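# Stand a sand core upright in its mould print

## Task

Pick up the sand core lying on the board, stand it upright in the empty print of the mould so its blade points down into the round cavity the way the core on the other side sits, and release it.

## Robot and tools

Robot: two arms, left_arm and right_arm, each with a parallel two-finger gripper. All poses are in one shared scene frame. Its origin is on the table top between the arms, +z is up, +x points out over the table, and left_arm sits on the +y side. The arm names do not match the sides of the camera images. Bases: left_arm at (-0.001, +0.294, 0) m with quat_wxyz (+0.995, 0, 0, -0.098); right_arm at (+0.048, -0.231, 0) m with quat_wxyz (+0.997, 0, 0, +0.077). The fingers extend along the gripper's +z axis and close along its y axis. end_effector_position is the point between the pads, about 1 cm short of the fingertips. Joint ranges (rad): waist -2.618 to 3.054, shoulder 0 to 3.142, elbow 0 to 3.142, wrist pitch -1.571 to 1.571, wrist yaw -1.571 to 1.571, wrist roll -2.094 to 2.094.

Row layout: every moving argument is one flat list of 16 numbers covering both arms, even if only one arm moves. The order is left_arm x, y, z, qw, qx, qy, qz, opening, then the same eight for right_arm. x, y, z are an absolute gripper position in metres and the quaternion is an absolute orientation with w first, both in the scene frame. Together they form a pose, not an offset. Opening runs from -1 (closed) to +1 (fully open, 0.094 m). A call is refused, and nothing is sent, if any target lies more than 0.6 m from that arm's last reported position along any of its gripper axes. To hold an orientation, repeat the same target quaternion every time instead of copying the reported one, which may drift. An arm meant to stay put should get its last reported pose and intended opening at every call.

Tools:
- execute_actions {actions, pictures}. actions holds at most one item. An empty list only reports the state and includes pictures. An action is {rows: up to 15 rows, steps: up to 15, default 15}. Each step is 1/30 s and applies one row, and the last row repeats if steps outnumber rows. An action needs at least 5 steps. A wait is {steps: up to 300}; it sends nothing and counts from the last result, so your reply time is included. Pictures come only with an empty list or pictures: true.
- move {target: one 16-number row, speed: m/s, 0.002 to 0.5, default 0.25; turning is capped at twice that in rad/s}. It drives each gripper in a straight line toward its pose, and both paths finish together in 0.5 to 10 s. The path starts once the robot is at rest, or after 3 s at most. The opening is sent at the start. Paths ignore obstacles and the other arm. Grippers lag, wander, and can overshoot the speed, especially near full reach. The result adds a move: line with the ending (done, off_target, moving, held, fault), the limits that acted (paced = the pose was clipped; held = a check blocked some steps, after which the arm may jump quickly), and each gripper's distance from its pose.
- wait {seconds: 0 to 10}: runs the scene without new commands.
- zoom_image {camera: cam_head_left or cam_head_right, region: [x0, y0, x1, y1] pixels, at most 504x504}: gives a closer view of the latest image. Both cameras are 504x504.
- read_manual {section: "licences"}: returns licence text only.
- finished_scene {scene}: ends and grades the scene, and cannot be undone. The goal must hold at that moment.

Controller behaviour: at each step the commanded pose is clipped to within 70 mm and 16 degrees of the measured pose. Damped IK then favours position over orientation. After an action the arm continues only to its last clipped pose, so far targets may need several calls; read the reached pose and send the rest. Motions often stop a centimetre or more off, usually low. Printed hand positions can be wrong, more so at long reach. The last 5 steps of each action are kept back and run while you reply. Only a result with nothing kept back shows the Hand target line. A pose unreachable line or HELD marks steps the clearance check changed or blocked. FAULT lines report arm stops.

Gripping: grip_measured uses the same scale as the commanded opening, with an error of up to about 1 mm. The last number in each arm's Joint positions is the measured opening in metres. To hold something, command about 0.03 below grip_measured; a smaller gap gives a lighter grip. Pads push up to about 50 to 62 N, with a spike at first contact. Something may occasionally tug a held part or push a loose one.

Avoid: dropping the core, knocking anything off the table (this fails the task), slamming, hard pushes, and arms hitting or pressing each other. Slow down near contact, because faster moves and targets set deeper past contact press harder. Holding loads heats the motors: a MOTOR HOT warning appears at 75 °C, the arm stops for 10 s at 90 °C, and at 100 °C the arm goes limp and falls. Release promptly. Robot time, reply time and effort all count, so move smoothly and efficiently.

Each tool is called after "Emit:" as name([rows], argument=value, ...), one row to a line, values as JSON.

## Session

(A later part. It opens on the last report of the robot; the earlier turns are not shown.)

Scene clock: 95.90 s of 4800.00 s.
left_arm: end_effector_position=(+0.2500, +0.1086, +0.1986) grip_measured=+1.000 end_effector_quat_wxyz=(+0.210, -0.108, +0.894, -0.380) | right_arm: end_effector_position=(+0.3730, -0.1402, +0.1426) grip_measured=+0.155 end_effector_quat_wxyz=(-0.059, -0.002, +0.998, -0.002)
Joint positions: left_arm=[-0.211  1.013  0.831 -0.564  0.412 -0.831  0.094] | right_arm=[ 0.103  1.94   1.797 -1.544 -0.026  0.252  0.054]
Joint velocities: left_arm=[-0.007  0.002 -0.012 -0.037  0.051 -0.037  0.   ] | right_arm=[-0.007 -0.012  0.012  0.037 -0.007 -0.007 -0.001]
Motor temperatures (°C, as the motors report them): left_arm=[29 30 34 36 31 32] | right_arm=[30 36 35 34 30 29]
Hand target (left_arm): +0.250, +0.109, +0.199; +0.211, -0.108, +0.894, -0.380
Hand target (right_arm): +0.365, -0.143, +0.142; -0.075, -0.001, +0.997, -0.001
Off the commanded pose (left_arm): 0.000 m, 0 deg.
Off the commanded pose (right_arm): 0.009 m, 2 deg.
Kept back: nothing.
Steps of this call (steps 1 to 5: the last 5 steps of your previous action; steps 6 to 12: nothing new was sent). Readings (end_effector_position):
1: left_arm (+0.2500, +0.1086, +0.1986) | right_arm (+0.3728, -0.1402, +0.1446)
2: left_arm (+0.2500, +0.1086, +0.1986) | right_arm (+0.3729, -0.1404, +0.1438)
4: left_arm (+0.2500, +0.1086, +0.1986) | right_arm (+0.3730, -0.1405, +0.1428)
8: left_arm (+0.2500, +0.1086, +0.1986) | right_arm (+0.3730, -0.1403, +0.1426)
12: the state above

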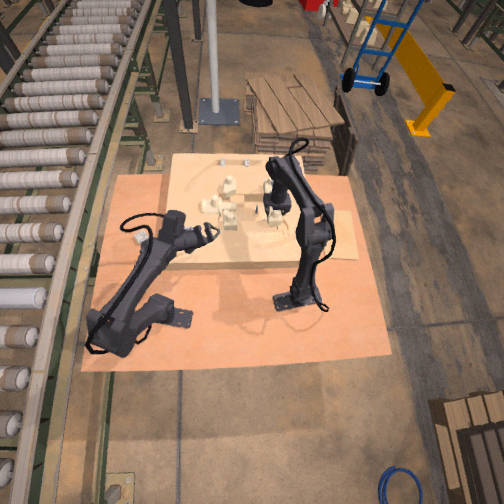

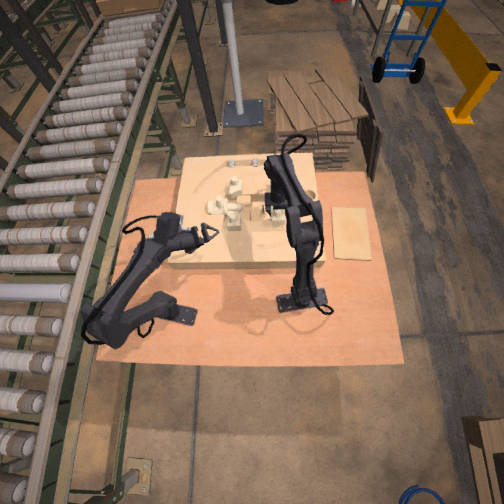

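Emit:
zoom_image(camera="cam_head_left", region=[262, 208, 290, 236])

Emit:
zoom_image(camera="cam_head_left", region=[216, 208, 244, 236])

Emit:
zoom_image(camera="cam_head_right", region=[264, 208, 292, 236])

Emit:
zoom_image(camera="cam_head_right", region=[220, 208, 248, 236])

Region (262, 208, 290, 236) of cam_head_left's 504x504 image, scaled by 18.000, with more detail than that image has.

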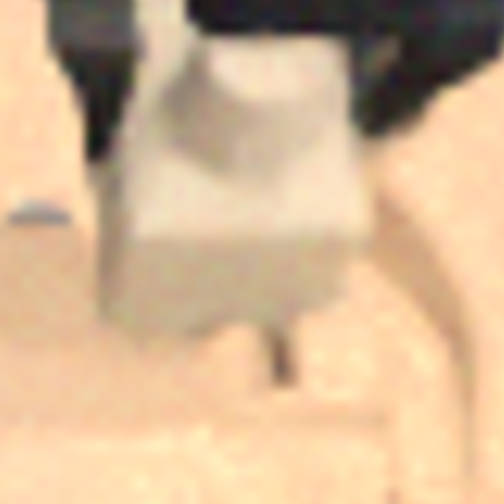

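Region (216, 208, 244, 236) of cam_head_left's 504x504 image, scaled by 18.000, with more detail than that image has.

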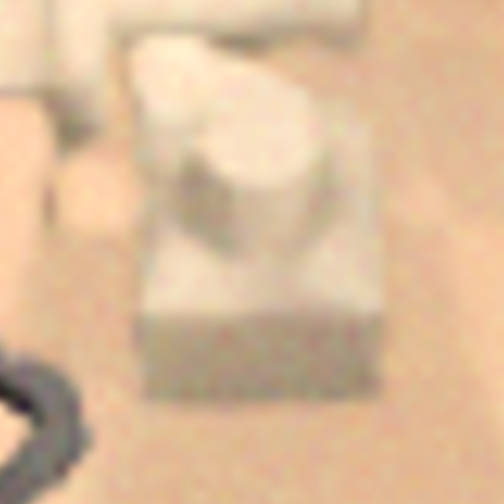

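Region (264, 208, 292, 236) of cam_head_right's 504x504 image, scaled by 18.000, with more detail than that image has.

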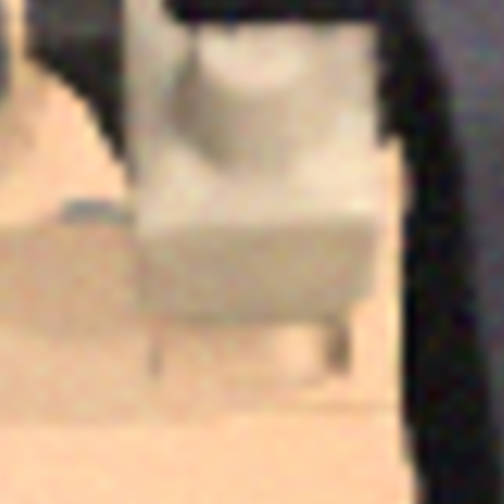

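Region (220, 208, 248, 236) of cam_head_right's 504x504 image, scaled by 18.000, with more detail than that image has.

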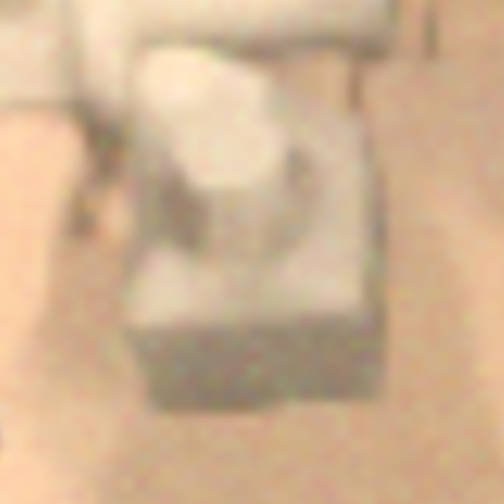

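Emit:
zoom_image(camera="cam_head_left", region=[265, 216, 285, 232])

Emit:
zoom_image(camera="cam_head_right", region=[268, 216, 288, 232])

Region (265, 216, 285, 232) of cam_head_left's 504x504 image, scaled by 25.200, with more detail than that image has; it fills the top 403 rows of this view, and the rest is white.

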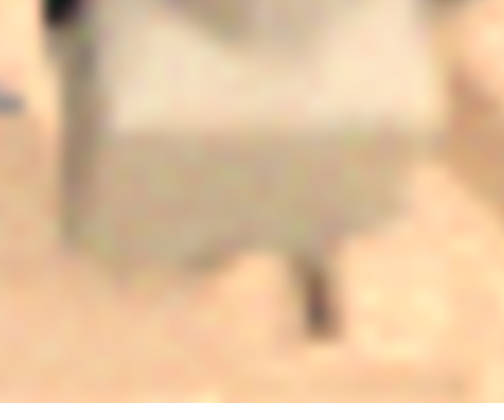

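Region (268, 216, 288, 232) of cam_head_right's 504x504 image, scaled by 25.200, with more detail than that image has; it fills the top 403 rows of this view, and the rest is white.

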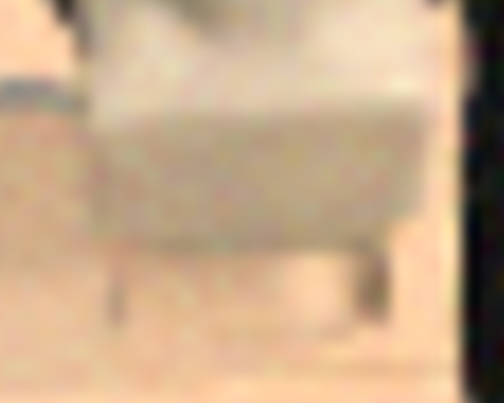

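Emit:
execute_actions([
  {"rows": [
[0.25,0.1086,0.1986,0.211,-0.108,0.894,-0.38,1, 0.3642,-0.1430,0.1425,-0.0751,0,0.9972,0,0.12],
[0.25,0.1086,0.1986,0.211,-0.108,0.894,-0.38,1, 0.3638,-0.1429,0.1422,-0.0760,0,0.9971,0,0.12],
[0.25,0.1086,0.1986,0.211,-0.108,0.894,-0.38,1, 0.3633,-0.1429,0.1419,-0.0770,0,0.9970,0,0.12],
[0.25,0.1086,0.1986,0.211,-0.108,0.894,-0.38,1, 0.3627,-0.1428,0.1415,-0.0783,0,0.9969,0,0.12],
[0.25,0.1086,0.1986,0.211,-0.108,0.894,-0.38,1, 0.3621,-0.1428,0.1410,-0.0796,0,0.9968,0,0.12],
[0.25,0.1086,0.1986,0.211,-0.108,0.894,-0.38,1, 0.3615,-0.1427,0.1406,-0.0808,0,0.9967,0,0.12],
[0.25,0.1086,0.1986,0.211,-0.108,0.894,-0.38,1, 0.3609,-0.1427,0.1402,-0.0821,0,0.9966,0,0.12],
[0.25,0.1086,0.1986,0.211,-0.108,0.894,-0.38,1, 0.3603,-0.1426,0.1398,-0.0834,0,0.9965,0,0.12],
[0.25,0.1086,0.1986,0.211,-0.108,0.894,-0.38,1, 0.3597,-0.1426,0.1394,-0.0846,0,0.9964,0,0.12],
[0.25,0.1086,0.1986,0.211,-0.108,0.894,-0.38,1, 0.3591,-0.1425,0.1390,-0.0859,0,0.9963,0,0.12],
[0.25,0.1086,0.1986,0.211,-0.108,0.894,-0.38,1, 0.3585,-0.1425,0.1386,-0.0872,0,0.9962,0,0.12],
[0.25,0.1086,0.1986,0.211,-0.108,0.894,-0.38,1, 0.3580,-0.1425,0.1382,-0.0882,0,0.9961,0,0.12],
[0.25,0.1086,0.1986,0.211,-0.108,0.894,-0.38,1, 0.3577,-0.1424,0.1380,-0.0889,0,0.9960,0,0.12],
[0.25,0.1086,0.1986,0.211,-0.108,0.894,-0.38,1, 0.3575,-0.1424,0.1379,-0.0893,0,0.9960,0,0.12],
[0.25,0.1086,0.1986,0.211,-0.108,0.894,-0.38,1, 0.3574,-0.1424,0.1378,-0.0895,0,0.9960,0,0.12]
], "steps": 15},
])

Emit:
execute_actions([
  {"steps": 14},
], pictures=true)

Emit:
zoom_image(camera="cam_head_left", region=[265, 216, 285, 232])

Emit:
zoom_image(camera="cam_head_right", region=[268, 216, 288, 232])

Scene clock: 102.20 s of 4800.00 s.
left_arm: end_effector_position=(+0.2500, +0.1086, +0.1986) grip_measured=+1.000 end_effector_quat_wxyz=(+0.210, -0.108, +0.894, -0.380) | right_arm: end_effector_position=(+0.3672, -0.1410, +0.1372) grip_measured=+0.155 end_effector_quat_wxyz=(-0.072, -0.001, +0.997, -0.003)
Joint positions: left_arm=[-0.211  1.013  0.831 -0.564  0.412 -0.831  0.094] | right_arm=[ 0.103  1.94   1.772 -1.545 -0.03   0.252  0.054]
Joint velocities: left_arm=[-0.007 -0.002  0.002 -0.022  0.007  0.007  0.   ] | right_arm=[ 0.007 -0.012 -0.061 -0.007  0.007 -0.022  0.   ]
Motor temperatures (°C, as the motors report them): left_arm=[29 30 34 36 31 32] | right_arm=[30 36 35 34 30 29]
joint sent to its limit (right arm) — the command would take joint 4 (wrist pitch) past its lower limit, so that joint was sent only as far as its limit.
Steps of this call (steps 1 to 90: nothing new was sent; then 2.97 s passed at rest; steps 91 to 100: the first 10 steps of this action). Readings (end_effector_position):
91: left_arm (+0.2500, +0.1086, +0.1986) | right_arm (+0.3730, -0.1401, +0.1426)
92: left_arm (+0.2500, +0.1086, +0.1986) | right_arm (+0.3730, -0.1401, +0.1426)
94: left_arm (+0.2500, +0.1086, +0.1986) | right_arm (+0.3721, -0.1402, +0.1418)
98: left_arm (+0.2500, +0.1086, +0.1986) | right_arm (+0.3685, -0.1409, +0.1384)
100: the state above

Scene clock: 102.67 s of 4800.00 s.
left_arm: end_effector_position=(+0.2500, +0.1086, +0.1986) grip_measured=+1.000 end_effector_quat_wxyz=(+0.210, -0.108, +0.894, -0.380) | right_arm: end_effector_position=(+0.3647, -0.1410, +0.1349) grip_measured=+0.155 end_effector_quat_wxyz=(-0.078, -0.001, +0.997, -0.003)
Joint positions: left_arm=[-0.211  1.013  0.831 -0.564  0.412 -0.831  0.094] | right_arm=[ 0.103  1.94   1.761 -1.545 -0.033  0.252  0.054]
Joint velocities: left_arm=[-0.007 -0.002 -0.002  0.022 -0.022  0.007  0.   ] | right_arm=[ 0.007 -0.002 -0.012 -0.051 -0.037 -0.037  0.001]
Motor temperatures (°C, as the motors report them): left_arm=[29 30 34 36 31 32] | right_arm=[30 36 35 34 30 29]
Hand target (left_arm): +0.250, +0.109, +0.199; +0.211, -0.108, +0.894, -0.380
Hand target (right_arm): +0.358, -0.142, +0.138; -0.088, -0.000, +0.996, -0.000
Off the commanded pose (left_arm): 0.000 m, 0 deg.
Off the commanded pose (right_arm): 0.008 m, 1 deg.
joint sent to its limit (right arm) — the command would take joint 4 (wrist pitch) past its lower limit, so that joint was sent only as far as its limit.
Kept back: nothing.
Steps of this call (steps 1 to 5: the last 5 steps of your previous action; steps 6 to 14: nothing new was sent). Readings (end_effector_position):
1: left_arm (+0.2500, +0.1086, +0.1986) | right_arm (+0.3667, -0.1411, +0.1367)
2: left_arm (+0.2500, +0.1086, +0.1986) | right_arm (+0.3662, -0.1411, +0.1362)
4: left_arm (+0.2500, +0.1086, +0.1986) | right_arm (+0.3654, -0.1411, +0.1355)
8: left_arm (+0.2500, +0.1086, +0.1986) | right_arm (+0.3647, -0.1411, +0.1349)
14: the state above

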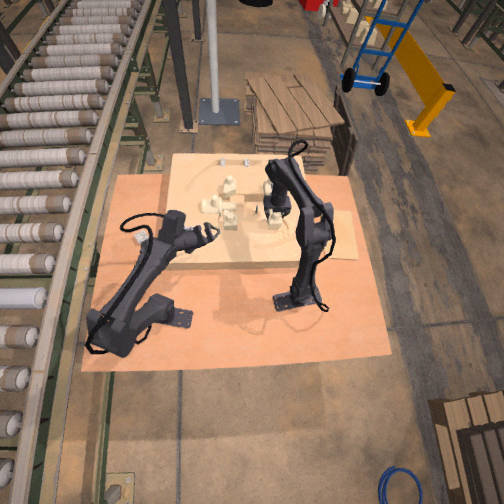

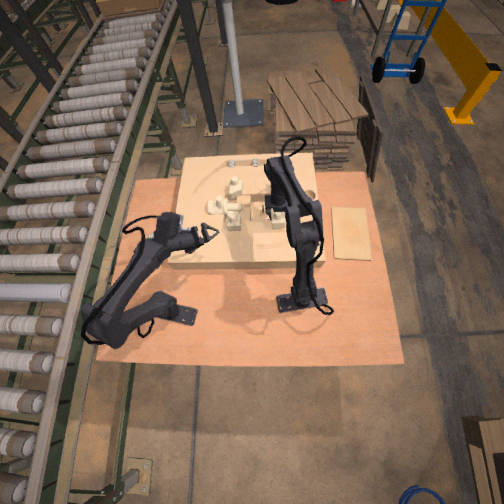

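Region (265, 216, 285, 232) of cam_head_left's 504x504 image, scaled by 25.200, with more detail than that image has; it fills the top 403 rows of this view, and the rest is white.

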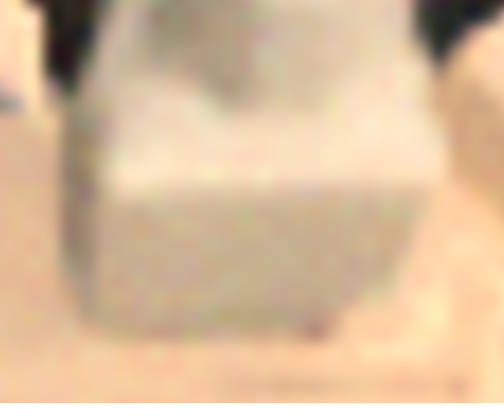

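Region (268, 216, 288, 232) of cam_head_right's 504x504 image, scaled by 25.200, with more detail than that image has; it fills the top 403 rows of this view, and the rest is white.

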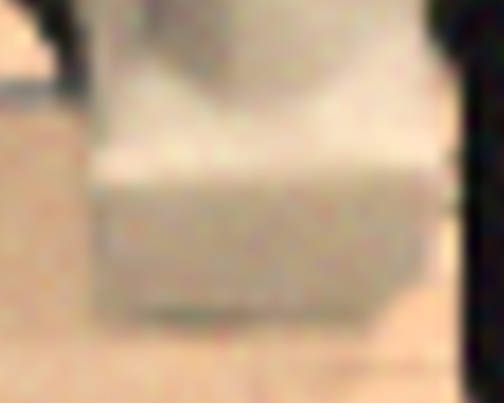

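Emit:
execute_actions([
  {"rows": [
[0.25,0.1086,0.1986,0.211,-0.108,0.894,-0.38,1, 0.3595,-0.14205,0.1381,-0.0842,0,0.9964,0.0005,0.12],
[0.25,0.1086,0.1986,0.211,-0.108,0.894,-0.38,1, 0.3616,-0.1417,0.1384,-0.0799,0,0.9968,0.0010,0.12],
[0.25,0.1086,0.1986,0.211,-0.108,0.894,-0.38,1, 0.3637,-0.14137,0.1387,-0.0755,0,0.9971,0.0014,0.12],
[0.25,0.1086,0.1986,0.211,-0.108,0.894,-0.38,1, 0.3658,-0.14102,0.1389,-0.0712,0,0.9975,0.0019,0.12],
[0.25,0.1086,0.1986,0.211,-0.108,0.894,-0.38,1, 0.3672,-0.14079,0.1391,-0.0683,0,0.9977,0.0022,0.12],
[0.25,0.1086,0.1986,0.211,-0.108,0.894,-0.38,1, 0.36762,-0.14072,0.1392,-0.0675,0,0.9977,0.0023,0.12],
[0.25,0.1086,0.1986,0.211,-0.108,0.894,-0.38,1, 0.36804,-0.14065,0.1392,-0.0666,0,0.9978,0.0024,0.12],
[0.25,0.1086,0.1986,0.211,-0.108,0.894,-0.38,1, 0.36846,-0.14058,0.1393,-0.0657,0,0.9978,0.0025,0.12],
[0.25,0.1086,0.1986,0.211,-0.108,0.894,-0.38,1, 0.36888,-0.14051,0.1394,-0.0649,0,0.9979,0.0026,0.12],
[0.25,0.1086,0.1986,0.211,-0.108,0.894,-0.38,1, 0.3693,-0.14045,0.1394,-0.0640,0,0.9979,0.0027,0.12],
[0.25,0.1086,0.1986,0.211,-0.108,0.894,-0.38,1, 0.36972,-0.14038,0.1395,-0.0632,0,0.9980,0.0028,0.12]
], "steps": 15},
])

Emit:
execute_actions([
  {"steps": 8},
])

Scene clock: 107.47 s of 4800.00 s.
left_arm: end_effector_position=(+0.2500, +0.1086, +0.1986) grip_measured=+1.000 end_effector_quat_wxyz=(+0.210, -0.108, +0.894, -0.380) | right_arm: end_effector_position=(+0.3670, -0.1404, +0.1346) grip_measured=+0.155 end_effector_quat_wxyz=(-0.073, -0.001, +0.997, -0.002)
Joint positions: left_arm=[-0.211  1.013  0.831 -0.564  0.412 -0.831  0.094] | right_arm=[ 0.103  1.94   1.761 -1.535 -0.034  0.252  0.054]
Joint velocities: left_arm=[-0.002 -0.007 -0.007 -0.066 -0.066  0.007  0.   ] | right_arm=[-0.012 -0.007 -0.007  0.022 -0.007 -0.007 -0.   ]
Motor temperatures (°C, as the motors report them): left_arm=[29 30 34 36 31 32] | right_arm=[30 36 35 33 30 29]
Steps of this call (steps 1 to 90: nothing new was sent; then 1.47 s passed at rest; steps 91 to 100: the first 10 steps of this action). Readings (end_effector_position):
91: left_arm (+0.2500, +0.1086, +0.1986) | right_arm (+0.3647, -0.1410, +0.1349)
92: left_arm (+0.2500, +0.1086, +0.1986) | right_arm (+0.3647, -0.1410, +0.1349)
94: left_arm (+0.2500, +0.1086, +0.1986) | right_arm (+0.3648, -0.1409, +0.1349)
98: left_arm (+0.2500, +0.1086, +0.1986) | right_arm (+0.3662, -0.1406, +0.1347)
100: the state above

Scene clock: 107.73 s of 4800.00 s.
left_arm: end_effector_position=(+0.2500, +0.1086, +0.1986) grip_measured=+1.000 end_effector_quat_wxyz=(+0.210, -0.108, +0.894, -0.380) | right_arm: end_effector_position=(+0.3684, -0.1400, +0.1344) grip_measured=+0.155 end_effector_quat_wxyz=(-0.070, -0.001, +0.998, -0.001)
Joint positions: left_arm=[-0.211  1.013  0.831 -0.564  0.412 -0.831  0.094] | right_arm=[ 0.103  1.94   1.761 -1.529 -0.034  0.252  0.054]
Joint velocities: left_arm=[-0.002  0.007 -0.002  0.022 -0.022 -0.022  0.   ] | right_arm=[-0.012 -0.002 -0.002 -0.022  0.007  0.007  0.   ]
Motor temperatures (°C, as the motors report them): left_arm=[29 30 34 36 31 32] | right_arm=[30 36 35 33 30 29]
Hand target (left_arm): +0.250, +0.109, +0.199; +0.211, -0.108, +0.894, -0.380
Hand target (right_arm): +0.370, -0.140, +0.140; -0.063, +0.000, +0.998, +0.003
Off the commanded pose (left_arm): 0.000 m, 0 deg.
Off the commanded pose (right_arm): 0.005 m, 1 deg.
Kept back: nothing.
Steps of this call (steps 1 to 5: the last 5 steps of your previous action; steps 6 to 8: nothing new was sent). Readings (end_effector_position):
1: left_arm (+0.2500, +0.1086, +0.1986) | right_arm (+0.3673, -0.1403, +0.1345)
2: left_arm (+0.2500, +0.1086, +0.1986) | right_arm (+0.3676, -0.1402, +0.1345)
4: left_arm (+0.2500, +0.1086, +0.1986) | right_arm (+0.3681, -0.1401, +0.1344)
8: the state above

Emit:
execute_actions(actions=[])

Emit:
zoom_image(camera="cam_head_left", region=[265, 216, 285, 232])

Emit:
zoom_image(camera="cam_head_right", region=[268, 216, 288, 232])

Scene clock: 108.07 s of 4800.00 s.
left_arm: end_effector_position=(+0.2500, +0.1086, +0.1986) grip_measured=+1.000 end_effector_quat_wxyz=(+0.210, -0.108, +0.894, -0.380) | right_arm: end_effector_position=(+0.3685, -0.1400, +0.1344) grip_measured=+0.155 end_effector_quat_wxyz=(-0.070, -0.001, +0.998, -0.001)
Joint positions: left_arm=[-0.211  1.013  0.831 -0.564  0.412 -0.831  0.094] | right_arm=[ 0.103  1.94   1.761 -1.528 -0.034  0.252  0.054]
Joint velocities: left_arm=[ 0.002 -0.002 -0.022 -0.007 -0.037 -0.037  0.   ] | right_arm=[-0.002 -0.002  0.007 -0.037  0.022  0.007  0.001]
Motor temperatures (°C, as the motors report them): left_arm=[29 30 34 36 31 32] | right_arm=[30 36 35 33 30 29]
Hand target (left_arm): +0.250, +0.109, +0.199; +0.211, -0.108, +0.894, -0.380
Hand target (right_arm): +0.370, -0.140, +0.140; -0.063, +0.000, +0.998, +0.003
Off the commanded pose (left_arm): 0.000 m, 0 deg.
Off the commanded pose (right_arm): 0.005 m, 1 deg.
Kept back: nothing.
Steps of this call (steps 1 to 10: nothing new was sent). Readings (end_effector_position):
1: left_arm (+0.2500, +0.1086, +0.1986) | right_arm (+0.3684, -0.1400, +0.1344)
2: left_arm (+0.2500, +0.1086, +0.1986) | right_arm (+0.3685, -0.1400, +0.1344)
4: left_arm (+0.2500, +0.1086, +0.1986) | right_arm (+0.3685, -0.1400, +0.1344)
8: left_arm (+0.2500, +0.1086, +0.1986) | right_arm (+0.3685, -0.1400, +0.1344)
10: the state above

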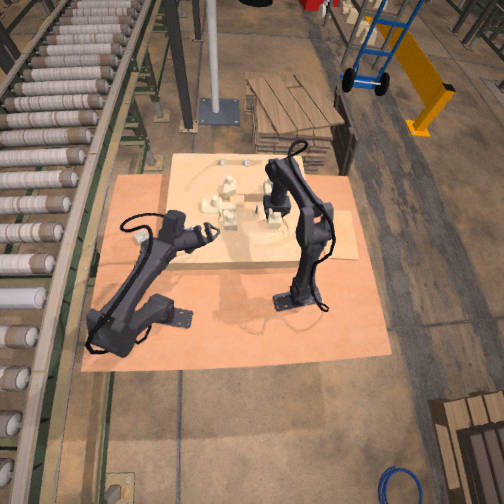

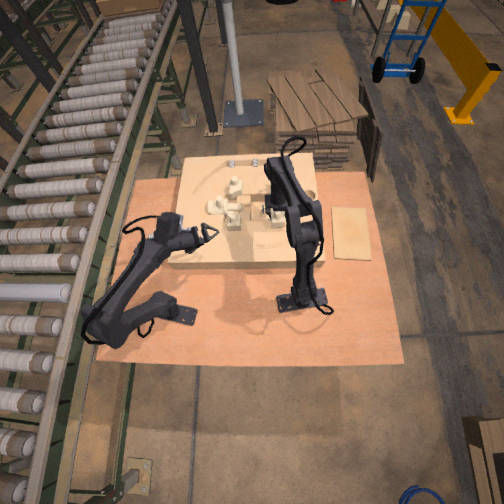

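Region (265, 216, 285, 232) of cam_head_left's 504x504 image, scaled by 25.200, with more detail than that image has; it fills the top 403 rows of this view, and the rest is white.

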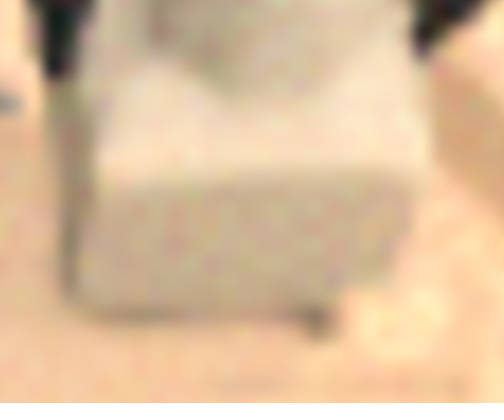

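Region (268, 216, 288, 232) of cam_head_right's 504x504 image, scaled by 25.200, with more detail than that image has; it fills the top 403 rows of this view, and the rest is white.

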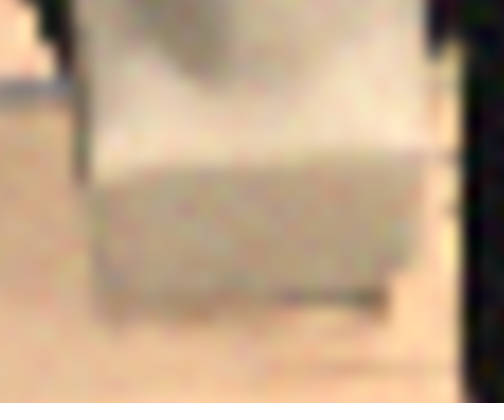

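Emit:
execute_actions([
  {"rows": [
[0.25,0.1086,0.1986,0.211,-0.108,0.894,-0.38,1, 0.36856,-0.14070,0.1385,-0.0657,0,0.9978,0.0021,0.12],
[0.25,0.1086,0.1986,0.211,-0.108,0.894,-0.38,1, 0.36739,-0.14103,0.1375,-0.0682,0,0.9977,0.0013,0.12],
[0.25,0.1086,0.1986,0.211,-0.108,0.894,-0.38,1, 0.36652,-0.14127,0.13675,-0.0701,0,0.9975,0.0008,0.12],
[0.25,0.1086,0.1986,0.211,-0.108,0.894,-0.38,1, 0.36611,-0.14138,0.1364,-0.0710,0,0.9975,0.0005,0.12],
[0.25,0.1086,0.1986,0.211,-0.108,0.894,-0.38,1, 0.36576,-0.14148,0.1361,-0.0717,0,0.9974,0.0003,0.12],
[0.25,0.1086,0.1986,0.211,-0.108,0.894,-0.38,1, 0.36541,-0.14158,0.1358,-0.0725,0,0.9974,0.0001,0.12],
[0.25,0.1086,0.1986,0.211,-0.108,0.894,-0.38,1, 0.36506,-0.14168,0.1355,-0.0732,0,0.9973,-0.0002,0.12],
[0.25,0.1086,0.1986,0.211,-0.108,0.894,-0.38,1, 0.36477,-0.14176,0.13525,-0.0738,0,0.9973,-0.0003,0.12],
[0.25,0.1086,0.1986,0.211,-0.108,0.894,-0.38,1, 0.36448,-0.14184,0.1350,-0.0745,0,0.9972,-0.0005,0.12],
[0.25,0.1086,0.1986,0.211,-0.108,0.894,-0.38,1, 0.36419,-0.14192,0.13475,-0.0751,0,0.9972,-0.0007,0.12],
[0.25,0.1086,0.1986,0.211,-0.108,0.894,-0.38,1, 0.3639,-0.1420,0.1345,-0.0757,0,0.9971,-0.0009,0.12]
], "steps": 15},
])

Emit:
execute_actions([
  {"steps": 9},
], pictures=true)

Emit:
zoom_image(camera="cam_head_left", region=[265, 216, 285, 232])

Emit:
zoom_image(camera="cam_head_right", region=[268, 216, 288, 232])

Scene clock: 110.77 s of 4800.00 s.
left_arm: end_effector_position=(+0.2500, +0.1086, +0.1986) grip_measured=+1.000 end_effector_quat_wxyz=(+0.210, -0.108, +0.894, -0.380) | right_arm: end_effector_position=(+0.3685, -0.1400, +0.1344) grip_measured=+0.155 end_effector_quat_wxyz=(-0.070, -0.001, +0.998, -0.001)
Joint positions: left_arm=[-0.211  1.013  0.831 -0.564  0.412 -0.831  0.094] | right_arm=[ 0.103  1.94   1.761 -1.528 -0.034  0.252  0.054]
Joint velocities: left_arm=[ 0.002 -0.007  0.002  0.037  0.051 -0.007  0.   ] | right_arm=[-0.012 -0.007 -0.002  0.022  0.022 -0.007  0.001]
Motor temperatures (°C, as the motors report them): left_arm=[29 30 34 36 31 32] | right_arm=[30 36 35 33 30 29]
Steps of this call (steps 1 to 71: nothing new was sent; steps 72 to 81: the first 10 steps of this action). Readings (end_effector_position):
72: left_arm (+0.2500, +0.1086, +0.1986) | right_arm (+0.3685, -0.1400, +0.1344)
73: left_arm (+0.2500, +0.1086, +0.1986) | right_arm (+0.3685, -0.1400, +0.1344)
75: left_arm (+0.2500, +0.1086, +0.1986) | right_arm (+0.3685, -0.1400, +0.1344)
79: left_arm (+0.2500, +0.1086, +0.1986) | right_arm (+0.3685, -0.1400, +0.1344)
81: the state above

Scene clock: 111.07 s of 4800.00 s.
left_arm: end_effector_position=(+0.2500, +0.1086, +0.1986) grip_measured=+1.000 end_effector_quat_wxyz=(+0.210, -0.108, +0.894, -0.380) | right_arm: end_effector_position=(+0.3685, -0.1400, +0.1344) grip_measured=+0.155 end_effector_quat_wxyz=(-0.070, -0.001, +0.998, -0.001)
Joint positions: left_arm=[-0.211  1.013  0.831 -0.564  0.412 -0.831  0.094] | right_arm=[ 0.103  1.94   1.761 -1.528 -0.034  0.252  0.054]
Joint velocities: left_arm=[ 0.002  0.007 -0.002  0.051  0.051 -0.037  0.   ] | right_arm=[ 0.012  0.002 -0.007  0.037 -0.007  0.037 -0.001]
Motor temperatures (°C, as the motors report them): left_arm=[29 30 34 36 31 32] | right_arm=[30 36 35 33 30 29]
Hand target (left_arm): +0.250, +0.109, +0.199; +0.211, -0.108, +0.894, -0.380
Hand target (right_arm): +0.364, -0.142, +0.134; -0.076, -0.000, +0.997, -0.001
Off the commanded pose (left_arm): 0.000 m, 0 deg.
Off the commanded pose (right_arm): 0.005 m, 1 deg.
Kept back: nothing.
Steps of this call (steps 1 to 5: the last 5 steps of your previous action; steps 6 to 9: nothing new was sent). Readings (end_effector_position):
1: left_arm (+0.2500, +0.1086, +0.1986) | right_arm (+0.3685, -0.1400, +0.1344)
2: left_arm (+0.2500, +0.1086, +0.1986) | right_arm (+0.3685, -0.1400, +0.1344)
4: left_arm (+0.2500, +0.1086, +0.1986) | right_arm (+0.3685, -0.1400, +0.1344)
8: left_arm (+0.2500, +0.1086, +0.1986) | right_arm (+0.3685, -0.1400, +0.1344)
9: the state above

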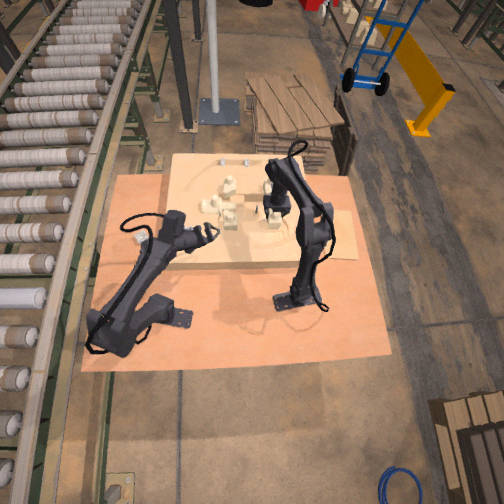

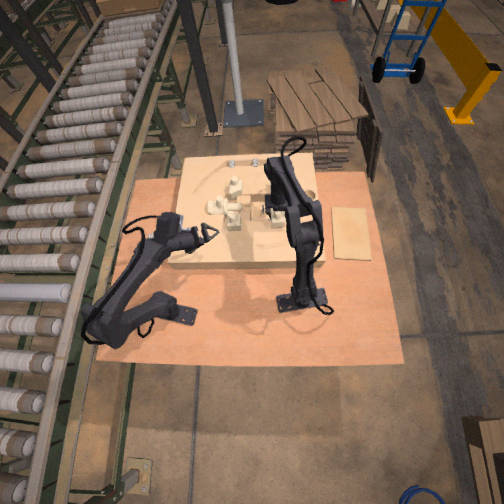

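Region (265, 216, 285, 232) of cam_head_left's 504x504 image, scaled by 25.200, with more detail than that image has; it fills the top 403 rows of this view, and the rest is white.

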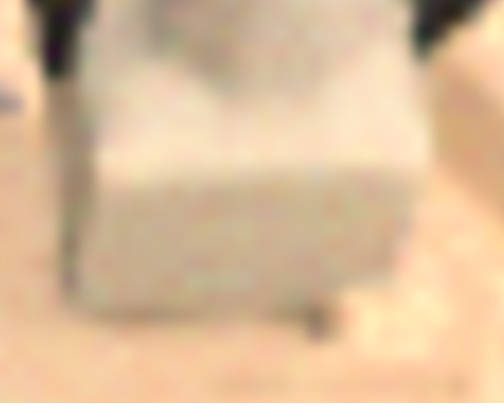

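Region (268, 216, 288, 232) of cam_head_right's 504x504 image, scaled by 25.200, with more detail than that image has; it fills the top 403 rows of this view, and the rest is white.

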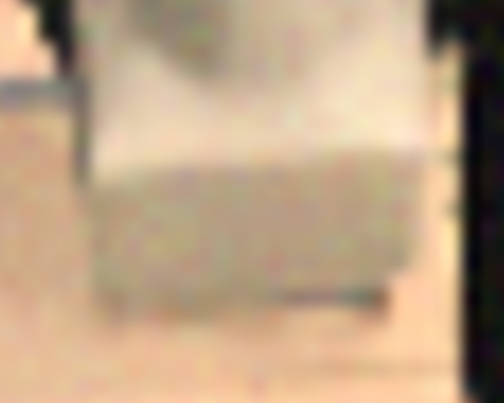

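Emit:
execute_actions([
  {"rows": [
[0.25,0.1086,0.1986,0.211,-0.108,0.894,-0.38,1, 0.36368,-0.14206,0.13428,-0.0762,0,0.9971,-0.0010,0.12],
[0.25,0.1086,0.1986,0.211,-0.108,0.894,-0.38,1, 0.36345,-0.14212,0.13407,-0.0767,0,0.9971,-0.0011,0.12],
[0.25,0.1086,0.1986,0.211,-0.108,0.894,-0.38,1, 0.36322,-0.14218,0.13385,-0.0772,0,0.9970,-0.0013,0.12],
[0.25,0.1086,0.1986,0.211,-0.108,0.894,-0.38,1, 0.36300,-0.14223,0.13363,-0.0776,0,0.9970,-0.0014,0.12],
[0.25,0.1086,0.1986,0.211,-0.108,0.894,-0.38,1, 0.36278,-0.14229,0.13342,-0.0781,0,0.9969,-0.0015,0.12],
[0.25,0.1086,0.1986,0.211,-0.108,0.894,-0.38,1, 0.36255,-0.14235,0.1332,-0.0786,0,0.9969,-0.0016,0.12]
], "steps": 15},
])

Emit:
execute_actions([
  {"steps": 6},
])

Scene clock: 112.40 s of 4800.00 s.
left_arm: end_effector_position=(+0.2500, +0.1086, +0.1986) grip_measured=+1.000 end_effector_quat_wxyz=(+0.210, -0.108, +0.894, -0.380) | right_arm: end_effector_position=(+0.3662, -0.1406, +0.1313) grip_measured=+0.155 end_effector_quat_wxyz=(-0.075, -0.001, +0.997, -0.002)
Joint positions: left_arm=[-0.211  1.013  0.831 -0.564  0.412 -0.831  0.094] | right_arm=[ 0.103  1.94   1.748 -1.525 -0.034  0.252  0.054]
Joint velocities: left_arm=[-0.002  0.002 -0.002  0.007  0.066  0.037  0.   ] | right_arm=[-0.022  0.007 -0.012 -0.007  0.037 -0.022 -0.002]
Motor temperatures (°C, as the motors report them): left_arm=[29 30 34 36 31 32] | right_arm=[30 36 34 33 30 29]
Steps of this call (steps 1 to 30: nothing new was sent; steps 31 to 40: the first 10 steps of this action). Readings (end_effector_position):
31: left_arm (+0.2500, +0.1086, +0.1986) | right_arm (+0.3685, -0.1400, +0.1344)
32: left_arm (+0.2500, +0.1086, +0.1986) | right_arm (+0.3685, -0.1400, +0.1344)
34: left_arm (+0.2500, +0.1086, +0.1986) | right_arm (+0.3685, -0.1400, +0.1344)
38: left_arm (+0.2500, +0.1086, +0.1986) | right_arm (+0.3663, -0.1405, +0.1318)
40: the state above

Scene clock: 112.60 s of 4800.00 s.
left_arm: end_effector_position=(+0.2500, +0.1086, +0.1986) grip_measured=+1.000 end_effector_quat_wxyz=(+0.210, -0.108, +0.894, -0.380) | right_arm: end_effector_position=(+0.3662, -0.1406, +0.1312) grip_measured=+0.155 end_effector_quat_wxyz=(-0.075, -0.001, +0.997, -0.002)
Joint positions: left_arm=[-0.211  1.013  0.831 -0.564  0.412 -0.831  0.094] | right_arm=[ 0.103  1.94   1.747 -1.525 -0.034  0.252  0.054]
Joint velocities: left_arm=[-0.007 -0.007 -0.007 -0.037 -0.11  -0.007  0.   ] | right_arm=[-0.002 -0.022  0.002 -0.081  0.007  0.037 -0.001]
Motor temperatures (°C, as the motors report them): left_arm=[29 30 34 36 31 32] | right_arm=[30 36 34 33 30 29]
Hand target (left_arm): +0.250, +0.109, +0.199; +0.211, -0.108, +0.894, -0.380
Hand target (right_arm): +0.363, -0.142, +0.133; -0.079, -0.000, +0.997, -0.002
Off the commanded pose (left_arm): 0.000 m, 0 deg.
Off the commanded pose (right_arm): 0.004 m, 0 deg.
Kept back: nothing.
Steps of this call (steps 1 to 5: the last 5 steps of your previous action; step 6: nothing new was sent). Readings (end_effector_position):
1: left_arm (+0.2500, +0.1086, +0.1986) | right_arm (+0.3662, -0.1406, +0.1312)
2: left_arm (+0.2500, +0.1086, +0.1986) | right_arm (+0.3662, -0.1406, +0.1312)
4: left_arm (+0.2500, +0.1086, +0.1986) | right_arm (+0.3662, -0.1406, +0.1312)
6: the state above

Emit:
execute_actions(actions=[])

Emit:
zoom_image(camera="cam_head_left", region=[265, 218, 285, 234])

Emit:
zoom_image(camera="cam_head_right", region=[268, 218, 288, 234])

Scene clock: 112.80 s of 4800.00 s.
left_arm: end_effector_position=(+0.2500, +0.1086, +0.1986) grip_measured=+1.000 end_effector_quat_wxyz=(+0.210, -0.108, +0.894, -0.380) | right_arm: end_effector_position=(+0.3662, -0.1406, +0.1312) grip_measured=+0.155 end_effector_quat_wxyz=(-0.075, -0.001, +0.997, -0.002)
Joint positions: left_arm=[-0.211  1.013  0.831 -0.564  0.412 -0.831  0.094] | right_arm=[ 0.103  1.94   1.747 -1.525 -0.034  0.252  0.054]
Joint velocities: left_arm=[ 0.007  0.002  0.002 -0.051  0.037  0.007  0.   ] | right_arm=[-0.007 -0.007 -0.027 -0.022 -0.007 -0.022  0.   ]
Motor temperatures (°C, as the motors report them): left_arm=[29 30 34 36 31 32] | right_arm=[30 36 34 33 30 29]
Hand target (left_arm): +0.250, +0.109, +0.199; +0.211, -0.108, +0.894, -0.380
Hand target (right_arm): +0.363, -0.142, +0.133; -0.079, -0.000, +0.997, -0.002
Off the commanded pose (left_arm): 0.000 m, 0 deg.
Off the commanded pose (right_arm): 0.004 m, 0 deg.
Kept back: nothing.
Steps of this call (steps 1 to 6: nothing new was sent). Readings (end_effector_position):
1: left_arm (+0.2500, +0.1086, +0.1986) | right_arm (+0.3662, -0.1406, +0.1312)
2: left_arm (+0.2500, +0.1086, +0.1986) | right_arm (+0.3662, -0.1406, +0.1312)
4: left_arm (+0.2500, +0.1086, +0.1986) | right_arm (+0.3662, -0.1406, +0.1312)
6: the state above

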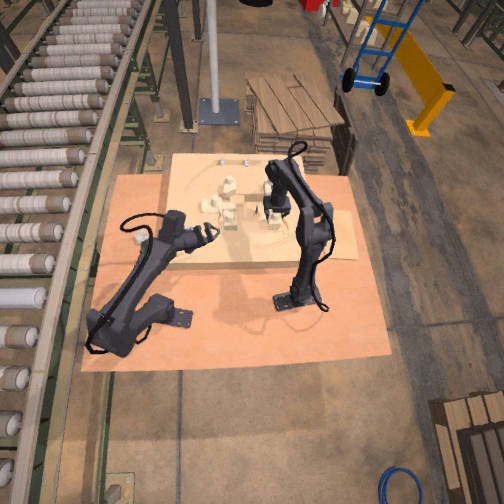

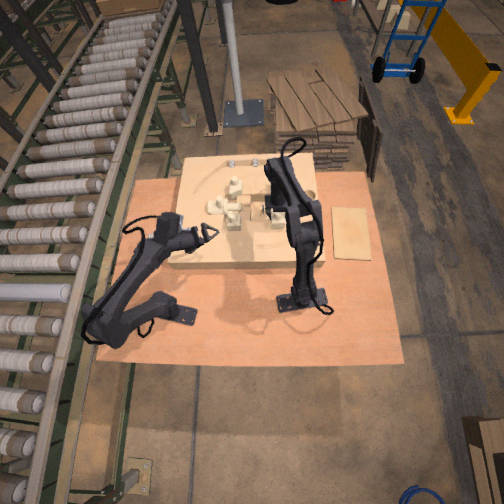

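Region (265, 218, 285, 234) of cam_head_left's 504x504 image, scaled by 25.200, with more detail than that image has; it fills the top 403 rows of this view, and the rest is white.

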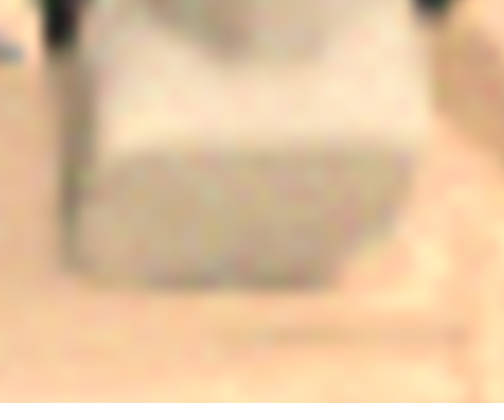

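Region (268, 218, 288, 234) of cam_head_right's 504x504 image, scaled by 25.200, with more detail than that image has; it fills the top 403 rows of this view, and the rest is white.

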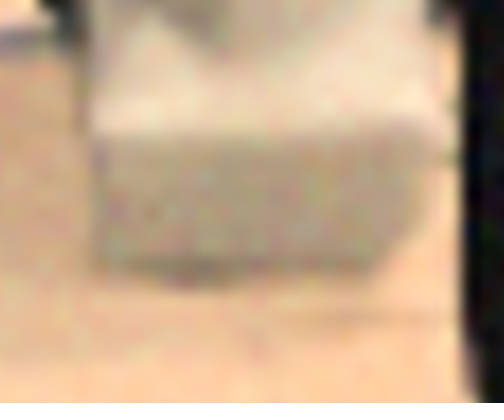

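Emit:
execute_actions([
  {"rows": [
[0.25,0.1086,0.1986,0.211,-0.108,0.894,-0.38,1, 0.36365,-0.14207,0.13249,-0.0783,0,0.9969,-0.0015,0.12],
[0.25,0.1086,0.1986,0.211,-0.108,0.894,-0.38,1, 0.36476,-0.14179,0.13178,-0.0780,0,0.9970,-0.0015,0.12],
[0.25,0.1086,0.1986,0.211,-0.108,0.894,-0.38,1, 0.36586,-0.14152,0.13106,-0.0778,0,0.9970,-0.0014,0.12],
[0.25,0.1086,0.1986,0.211,-0.108,0.894,-0.38,1, 0.36697,-0.14124,0.13035,-0.0775,0,0.9970,-0.0014,0.12],
[0.25,0.1086,0.1986,0.211,-0.108,0.894,-0.38,1, 0.36807,-0.14096,0.12964,-0.0772,0,0.9970,-0.0013,0.12],
[0.25,0.1086,0.1986,0.211,-0.108,0.894,-0.38,1, 0.36815,-0.14094,0.12913,-0.0778,0,0.9970,-0.0015,0.12],
[0.25,0.1086,0.1986,0.211,-0.108,0.894,-0.38,1, 0.36824,-0.14092,0.12861,-0.0784,0,0.9969,-0.0016,0.12],
[0.25,0.1086,0.1986,0.211,-0.108,0.894,-0.38,1, 0.36832,-0.14090,0.12810,-0.0790,0,0.9969,-0.0018,0.12],
[0.25,0.1086,0.1986,0.211,-0.108,0.894,-0.38,1, 0.36840,-0.14087,0.12758,-0.0797,0,0.9968,-0.0019,0.12],
[0.25,0.1086,0.1986,0.211,-0.108,0.894,-0.38,1, 0.36849,-0.14085,0.12707,-0.0803,0.0002,0.9968,-0.0021,0.12],
[0.25,0.1086,0.1986,0.211,-0.108,0.894,-0.38,1, 0.36857,-0.14083,0.12656,-0.0809,0.0002,0.9967,-0.0022,0.12],
[0.25,0.1086,0.1986,0.211,-0.108,0.894,-0.38,1, 0.36865,-0.14081,0.12604,-0.0815,0.0002,0.9967,-0.0024,0.12],
[0.25,0.1086,0.1986,0.211,-0.108,0.894,-0.38,1, 0.36873,-0.14079,0.12553,-0.0821,0.0002,0.9966,-0.0025,0.12]
], "steps": 15},
])

Emit:
execute_actions([
  {"steps": 12},
], pictures=true)

Emit:
zoom_image(camera="cam_head_left", region=[262, 214, 286, 234])

Scene clock: 116.37 s of 4800.00 s.
left_arm: end_effector_position=(+0.2500, +0.1086, +0.1986) grip_measured=+1.000 end_effector_quat_wxyz=(+0.210, -0.108, +0.894, -0.380) | right_arm: end_effector_position=(+0.3673, -0.1403, +0.1254) grip_measured=+0.155 end_effector_quat_wxyz=(-0.082, -0.001, +0.997, -0.004)
Joint positions: left_arm=[-0.211  1.013  0.831 -0.564  0.412 -0.831  0.094] | right_arm=[ 0.103  1.958  1.747 -1.521 -0.034  0.252  0.054]
Joint velocities: left_arm=[-0.017  0.012  0.002 -0.037  0.037 -0.007  0.   ] | right_arm=[-0.002  0.095 -0.027 -0.022 -0.007 -0.007  0.   ]
Motor temperatures (°C, as the motors report them): left_arm=[29 30 34 37 31 32] | right_arm=[30 36 34 33 30 29]
Steps of this call (steps 1 to 90: nothing new was sent; then 0.23 s passed at rest; steps 91 to 100: the first 10 steps of this action). Readings (end_effector_position):
91: left_arm (+0.2500, +0.1086, +0.1986) | right_arm (+0.3662, -0.1406, +0.1312)
92: left_arm (+0.2500, +0.1086, +0.1986) | right_arm (+0.3662, -0.1406, +0.1312)
94: left_arm (+0.2500, +0.1086, +0.1986) | right_arm (+0.3662, -0.1406, +0.1312)
98: left_arm (+0.2500, +0.1086, +0.1986) | right_arm (+0.3668, -0.1404, +0.1280)
100: the state above

Scene clock: 116.77 s of 4800.00 s.
left_arm: end_effector_position=(+0.2500, +0.1086, +0.1986) grip_measured=+1.000 end_effector_quat_wxyz=(+0.210, -0.108, +0.894, -0.380) | right_arm: end_effector_position=(+0.3686, -0.1399, +0.1215) grip_measured=+0.155 end_effector_quat_wxyz=(-0.085, -0.001, +0.996, -0.005)
Joint positions: left_arm=[-0.211  1.013  0.831 -0.564  0.412 -0.831  0.094] | right_arm=[ 0.103  1.97   1.747 -1.516 -0.034  0.252  0.054]
Joint velocities: left_arm=[-0.007  0.002  0.002  0.007  0.007 -0.037  0.   ] | right_arm=[-0.007  0.012 -0.002 -0.022  0.051 -0.051 -0.   ]
Motor temperatures (°C, as the motors report them): left_arm=[29 30 34 37 31 32] | right_arm=[30 36 34 33 30 29]
Hand target (left_arm): +0.250, +0.109, +0.199; +0.211, -0.108, +0.894, -0.380
Hand target (right_arm): +0.369, -0.141, +0.125; -0.082, +0.000, +0.997, -0.003
Off the commanded pose (left_arm): 0.000 m, 0 deg.
Off the commanded pose (right_arm): 0.004 m, 0 deg.
Kept back: nothing.
Steps of this call (steps 1 to 5: the last 5 steps of your previous action; steps 6 to 12: nothing new was sent). Readings (end_effector_position):
1: left_arm (+0.2500, +0.1086, +0.1986) | right_arm (+0.3676, -0.1402, +0.1243)
2: left_arm (+0.2500, +0.1086, +0.1986) | right_arm (+0.3678, -0.1401, +0.1233)
4: left_arm (+0.2500, +0.1086, +0.1986) | right_arm (+0.3683, -0.1400, +0.1219)
8: left_arm (+0.2500, +0.1086, +0.1986) | right_arm (+0.3686, -0.1399, +0.1215)
12: the state above

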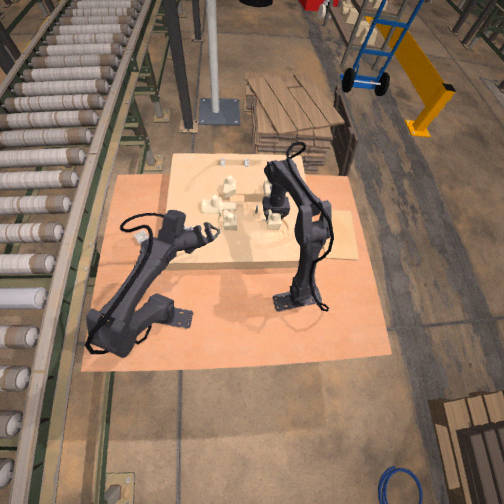

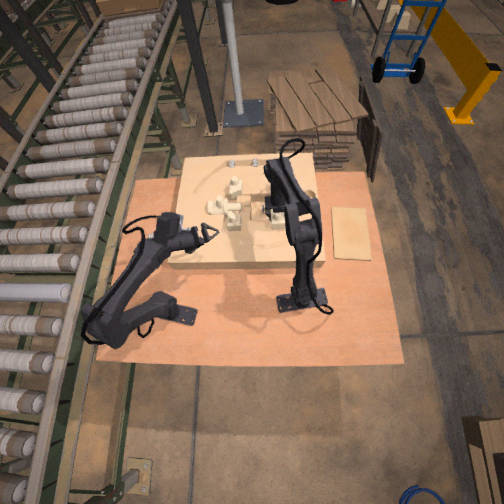

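Region (262, 214, 286, 234) of cam_head_left's 504x504 image, scaled by 21.000, with more detail than that image has.

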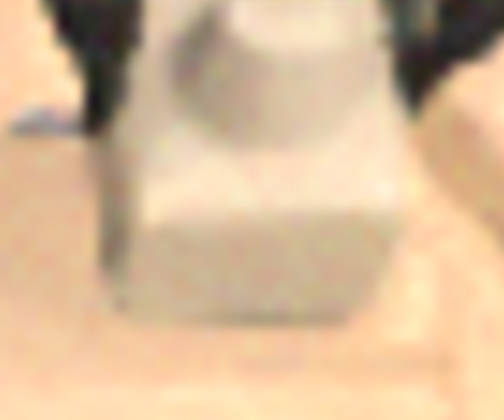

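Emit:
execute_actions([
  {"rows": [
[0.25,0.1086,0.1986,0.211,-0.108,0.894,-0.38,1, 0.36876,-0.14078,0.12503,-0.0828,0.0002,0.9966,-0.0027,0.12],
[0.25,0.1086,0.1986,0.211,-0.108,0.894,-0.38,1, 0.36880,-0.14077,0.12453,-0.0835,0.0002,0.9965,-0.0029,0.12],
[0.25,0.1086,0.1986,0.211,-0.108,0.894,-0.38,1, 0.36883,-0.14076,0.12403,-0.0842,0.0003,0.9964,-0.0031,0.12],
[0.25,0.1086,0.1986,0.211,-0.108,0.894,-0.38,1, 0.36887,-0.14075,0.12354,-0.0850,0.0003,0.9964,-0.0032,0.12],
[0.25,0.1086,0.1986,0.211,-0.108,0.894,-0.38,1, 0.36890,-0.14074,0.12304,-0.0857,0.0003,0.9963,-0.0034,0.12],
[0.25,0.1086,0.1986,0.211,-0.108,0.894,-0.38,1, 0.36894,-0.14073,0.12254,-0.0864,0.0003,0.9963,-0.0036,0.12],
[0.25,0.1086,0.1986,0.211,-0.108,0.894,-0.38,1, 0.36897,-0.14072,0.12204,-0.0871,0.0003,0.9962,-0.0038,0.12],
[0.25,0.1086,0.1986,0.211,-0.108,0.894,-0.38,1, 0.36900,-0.14072,0.12154,-0.0878,0.0004,0.9961,-0.0040,0.12],
[0.25,0.1086,0.1986,0.211,-0.108,0.894,-0.38,1, 0.36904,-0.14071,0.12104,-0.0885,0.0004,0.9961,-0.0042,0.12],
[0.25,0.1086,0.1986,0.211,-0.108,0.894,-0.38,1, 0.36907,-0.14070,0.12054,-0.0892,0.0004,0.9960,-0.0044,0.12],
[0.25,0.1086,0.1986,0.211,-0.108,0.894,-0.38,1, 0.36911,-0.14069,0.12005,-0.0900,0.0004,0.9959,-0.0045,0.12],
[0.25,0.1086,0.1986,0.211,-0.108,0.894,-0.38,1, 0.36914,-0.14068,0.11955,-0.0907,0.0004,0.9959,-0.0047,0.12],
[0.25,0.1086,0.1986,0.211,-0.108,0.894,-0.38,1, 0.36918,-0.14067,0.11905,-0.0914,0.0005,0.9958,-0.0049,0.12],
[0.25,0.1086,0.1986,0.211,-0.108,0.894,-0.38,1, 0.36921,-0.14066,0.11855,-0.0921,0.0005,0.9957,-0.0051,0.12]
], "steps": 15},
])

Emit:
execute_actions([
  {"steps": 14},
], pictures=true)

Emit:
zoom_image(camera="cam_head_left", region=[262, 214, 286, 234])

Scene clock: 118.17 s of 4800.00 s.
left_arm: end_effector_position=(+0.2500, +0.1086, +0.1986) grip_measured=+1.000 end_effector_quat_wxyz=(+0.210, -0.108, +0.894, -0.380) | right_arm: end_effector_position=(+0.3686, -0.1399, +0.1207) grip_measured=+0.155 end_effector_quat_wxyz=(-0.086, -0.001, +0.996, -0.005)
Joint positions: left_arm=[-0.211  1.013  0.831 -0.564  0.412 -0.831  0.094] | right_arm=[ 0.103  1.972  1.747 -1.516 -0.034  0.252  0.054]
Joint velocities: left_arm=[ 0.002  0.002 -0.012  0.037  0.037  0.007  0.   ] | right_arm=[-0.002  0.056  0.002 -0.139 -0.125  0.066 -0.001]
Motor temperatures (°C, as the motors report them): left_arm=[29 30 34 37 31 32] | right_arm=[30 36 34 33 30 29]
Steps of this call (steps 1 to 32: nothing new was sent; steps 33 to 42: the first 10 steps of this action). Readings (end_effector_position):
33: left_arm (+0.2500, +0.1086, +0.1986) | right_arm (+0.3686, -0.1399, +0.1215)
34: left_arm (+0.2500, +0.1086, +0.1986) | right_arm (+0.3686, -0.1399, +0.1215)
36: left_arm (+0.2500, +0.1086, +0.1986) | right_arm (+0.3686, -0.1399, +0.1215)
40: left_arm (+0.2500, +0.1086, +0.1986) | right_arm (+0.3686, -0.1399, +0.1215)
42: the state above

Scene clock: 118.63 s of 4800.00 s.
left_arm: end_effector_position=(+0.2500, +0.1086, +0.1986) grip_measured=+1.000 end_effector_quat_wxyz=(+0.210, -0.108, +0.894, -0.380) | right_arm: end_effector_position=(+0.3685, -0.1400, +0.1179) grip_measured=+0.155 end_effector_quat_wxyz=(-0.091, -0.001, +0.996, -0.006)
Joint positions: left_arm=[-0.211  1.013  0.831 -0.564  0.412 -0.831  0.094] | right_arm=[ 0.103  1.982  1.747 -1.516 -0.034  0.252  0.054]
Joint velocities: left_arm=[ 0.002  0.002 -0.002  0.007 -0.007  0.007  0.   ] | right_arm=[ 0.002  0.007 -0.017  0.022 -0.007 -0.007 -0.001]
Motor temperatures (°C, as the motors report them): left_arm=[29 30 34 37 31 32] | right_arm=[30 36 34 33 30 29]
Hand target (left_arm): +0.250, +0.109, +0.199; +0.211, -0.108, +0.894, -0.380
Hand target (right_arm): +0.369, -0.141, +0.118; -0.092, +0.000, +0.996, -0.005
Off the commanded pose (left_arm): 0.000 m, 0 deg.
Off the commanded pose (right_arm): 0.001 m, 0 deg.
Kept back: nothing.
Steps of this call (steps 1 to 5: the last 5 steps of your previous action; steps 6 to 14: nothing new was sent). Readings (end_effector_position):
1: left_arm (+0.2500, +0.1086, +0.1986) | right_arm (+0.3686, -0.1399, +0.1200)
2: left_arm (+0.2500, +0.1086, +0.1986) | right_arm (+0.3686, -0.1399, +0.1189)
4: left_arm (+0.2500, +0.1086, +0.1986) | right_arm (+0.3685, -0.1400, +0.1179)
8: left_arm (+0.2500, +0.1086, +0.1986) | right_arm (+0.3685, -0.1400, +0.1179)
14: the state above

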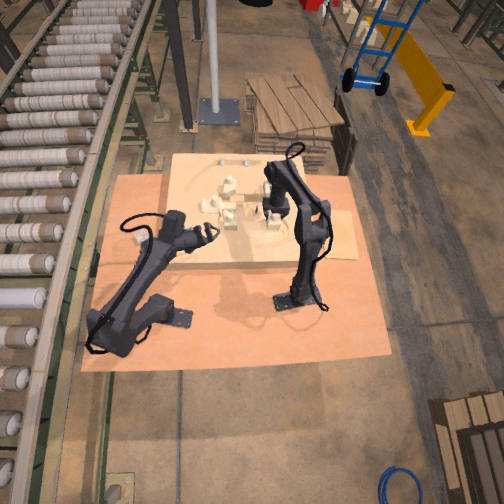

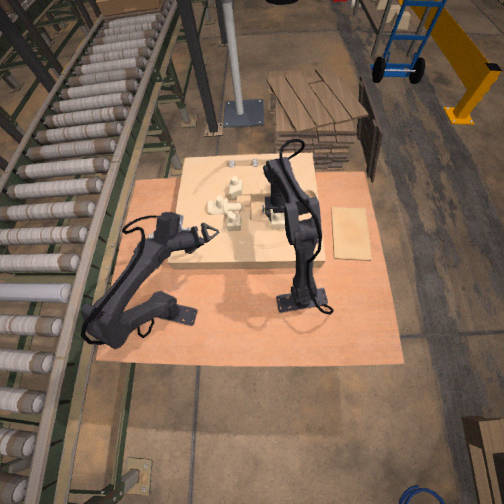

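Region (262, 214, 286, 234) of cam_head_left's 504x504 image, scaled by 21.000, with more detail than that image has.

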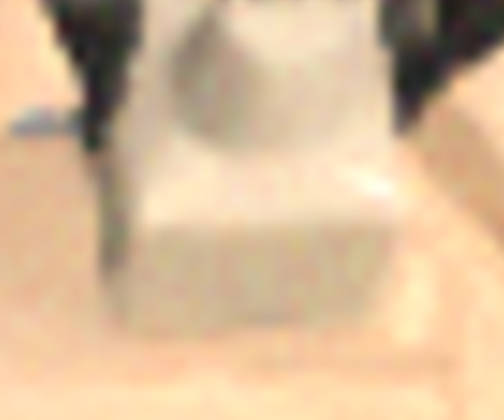

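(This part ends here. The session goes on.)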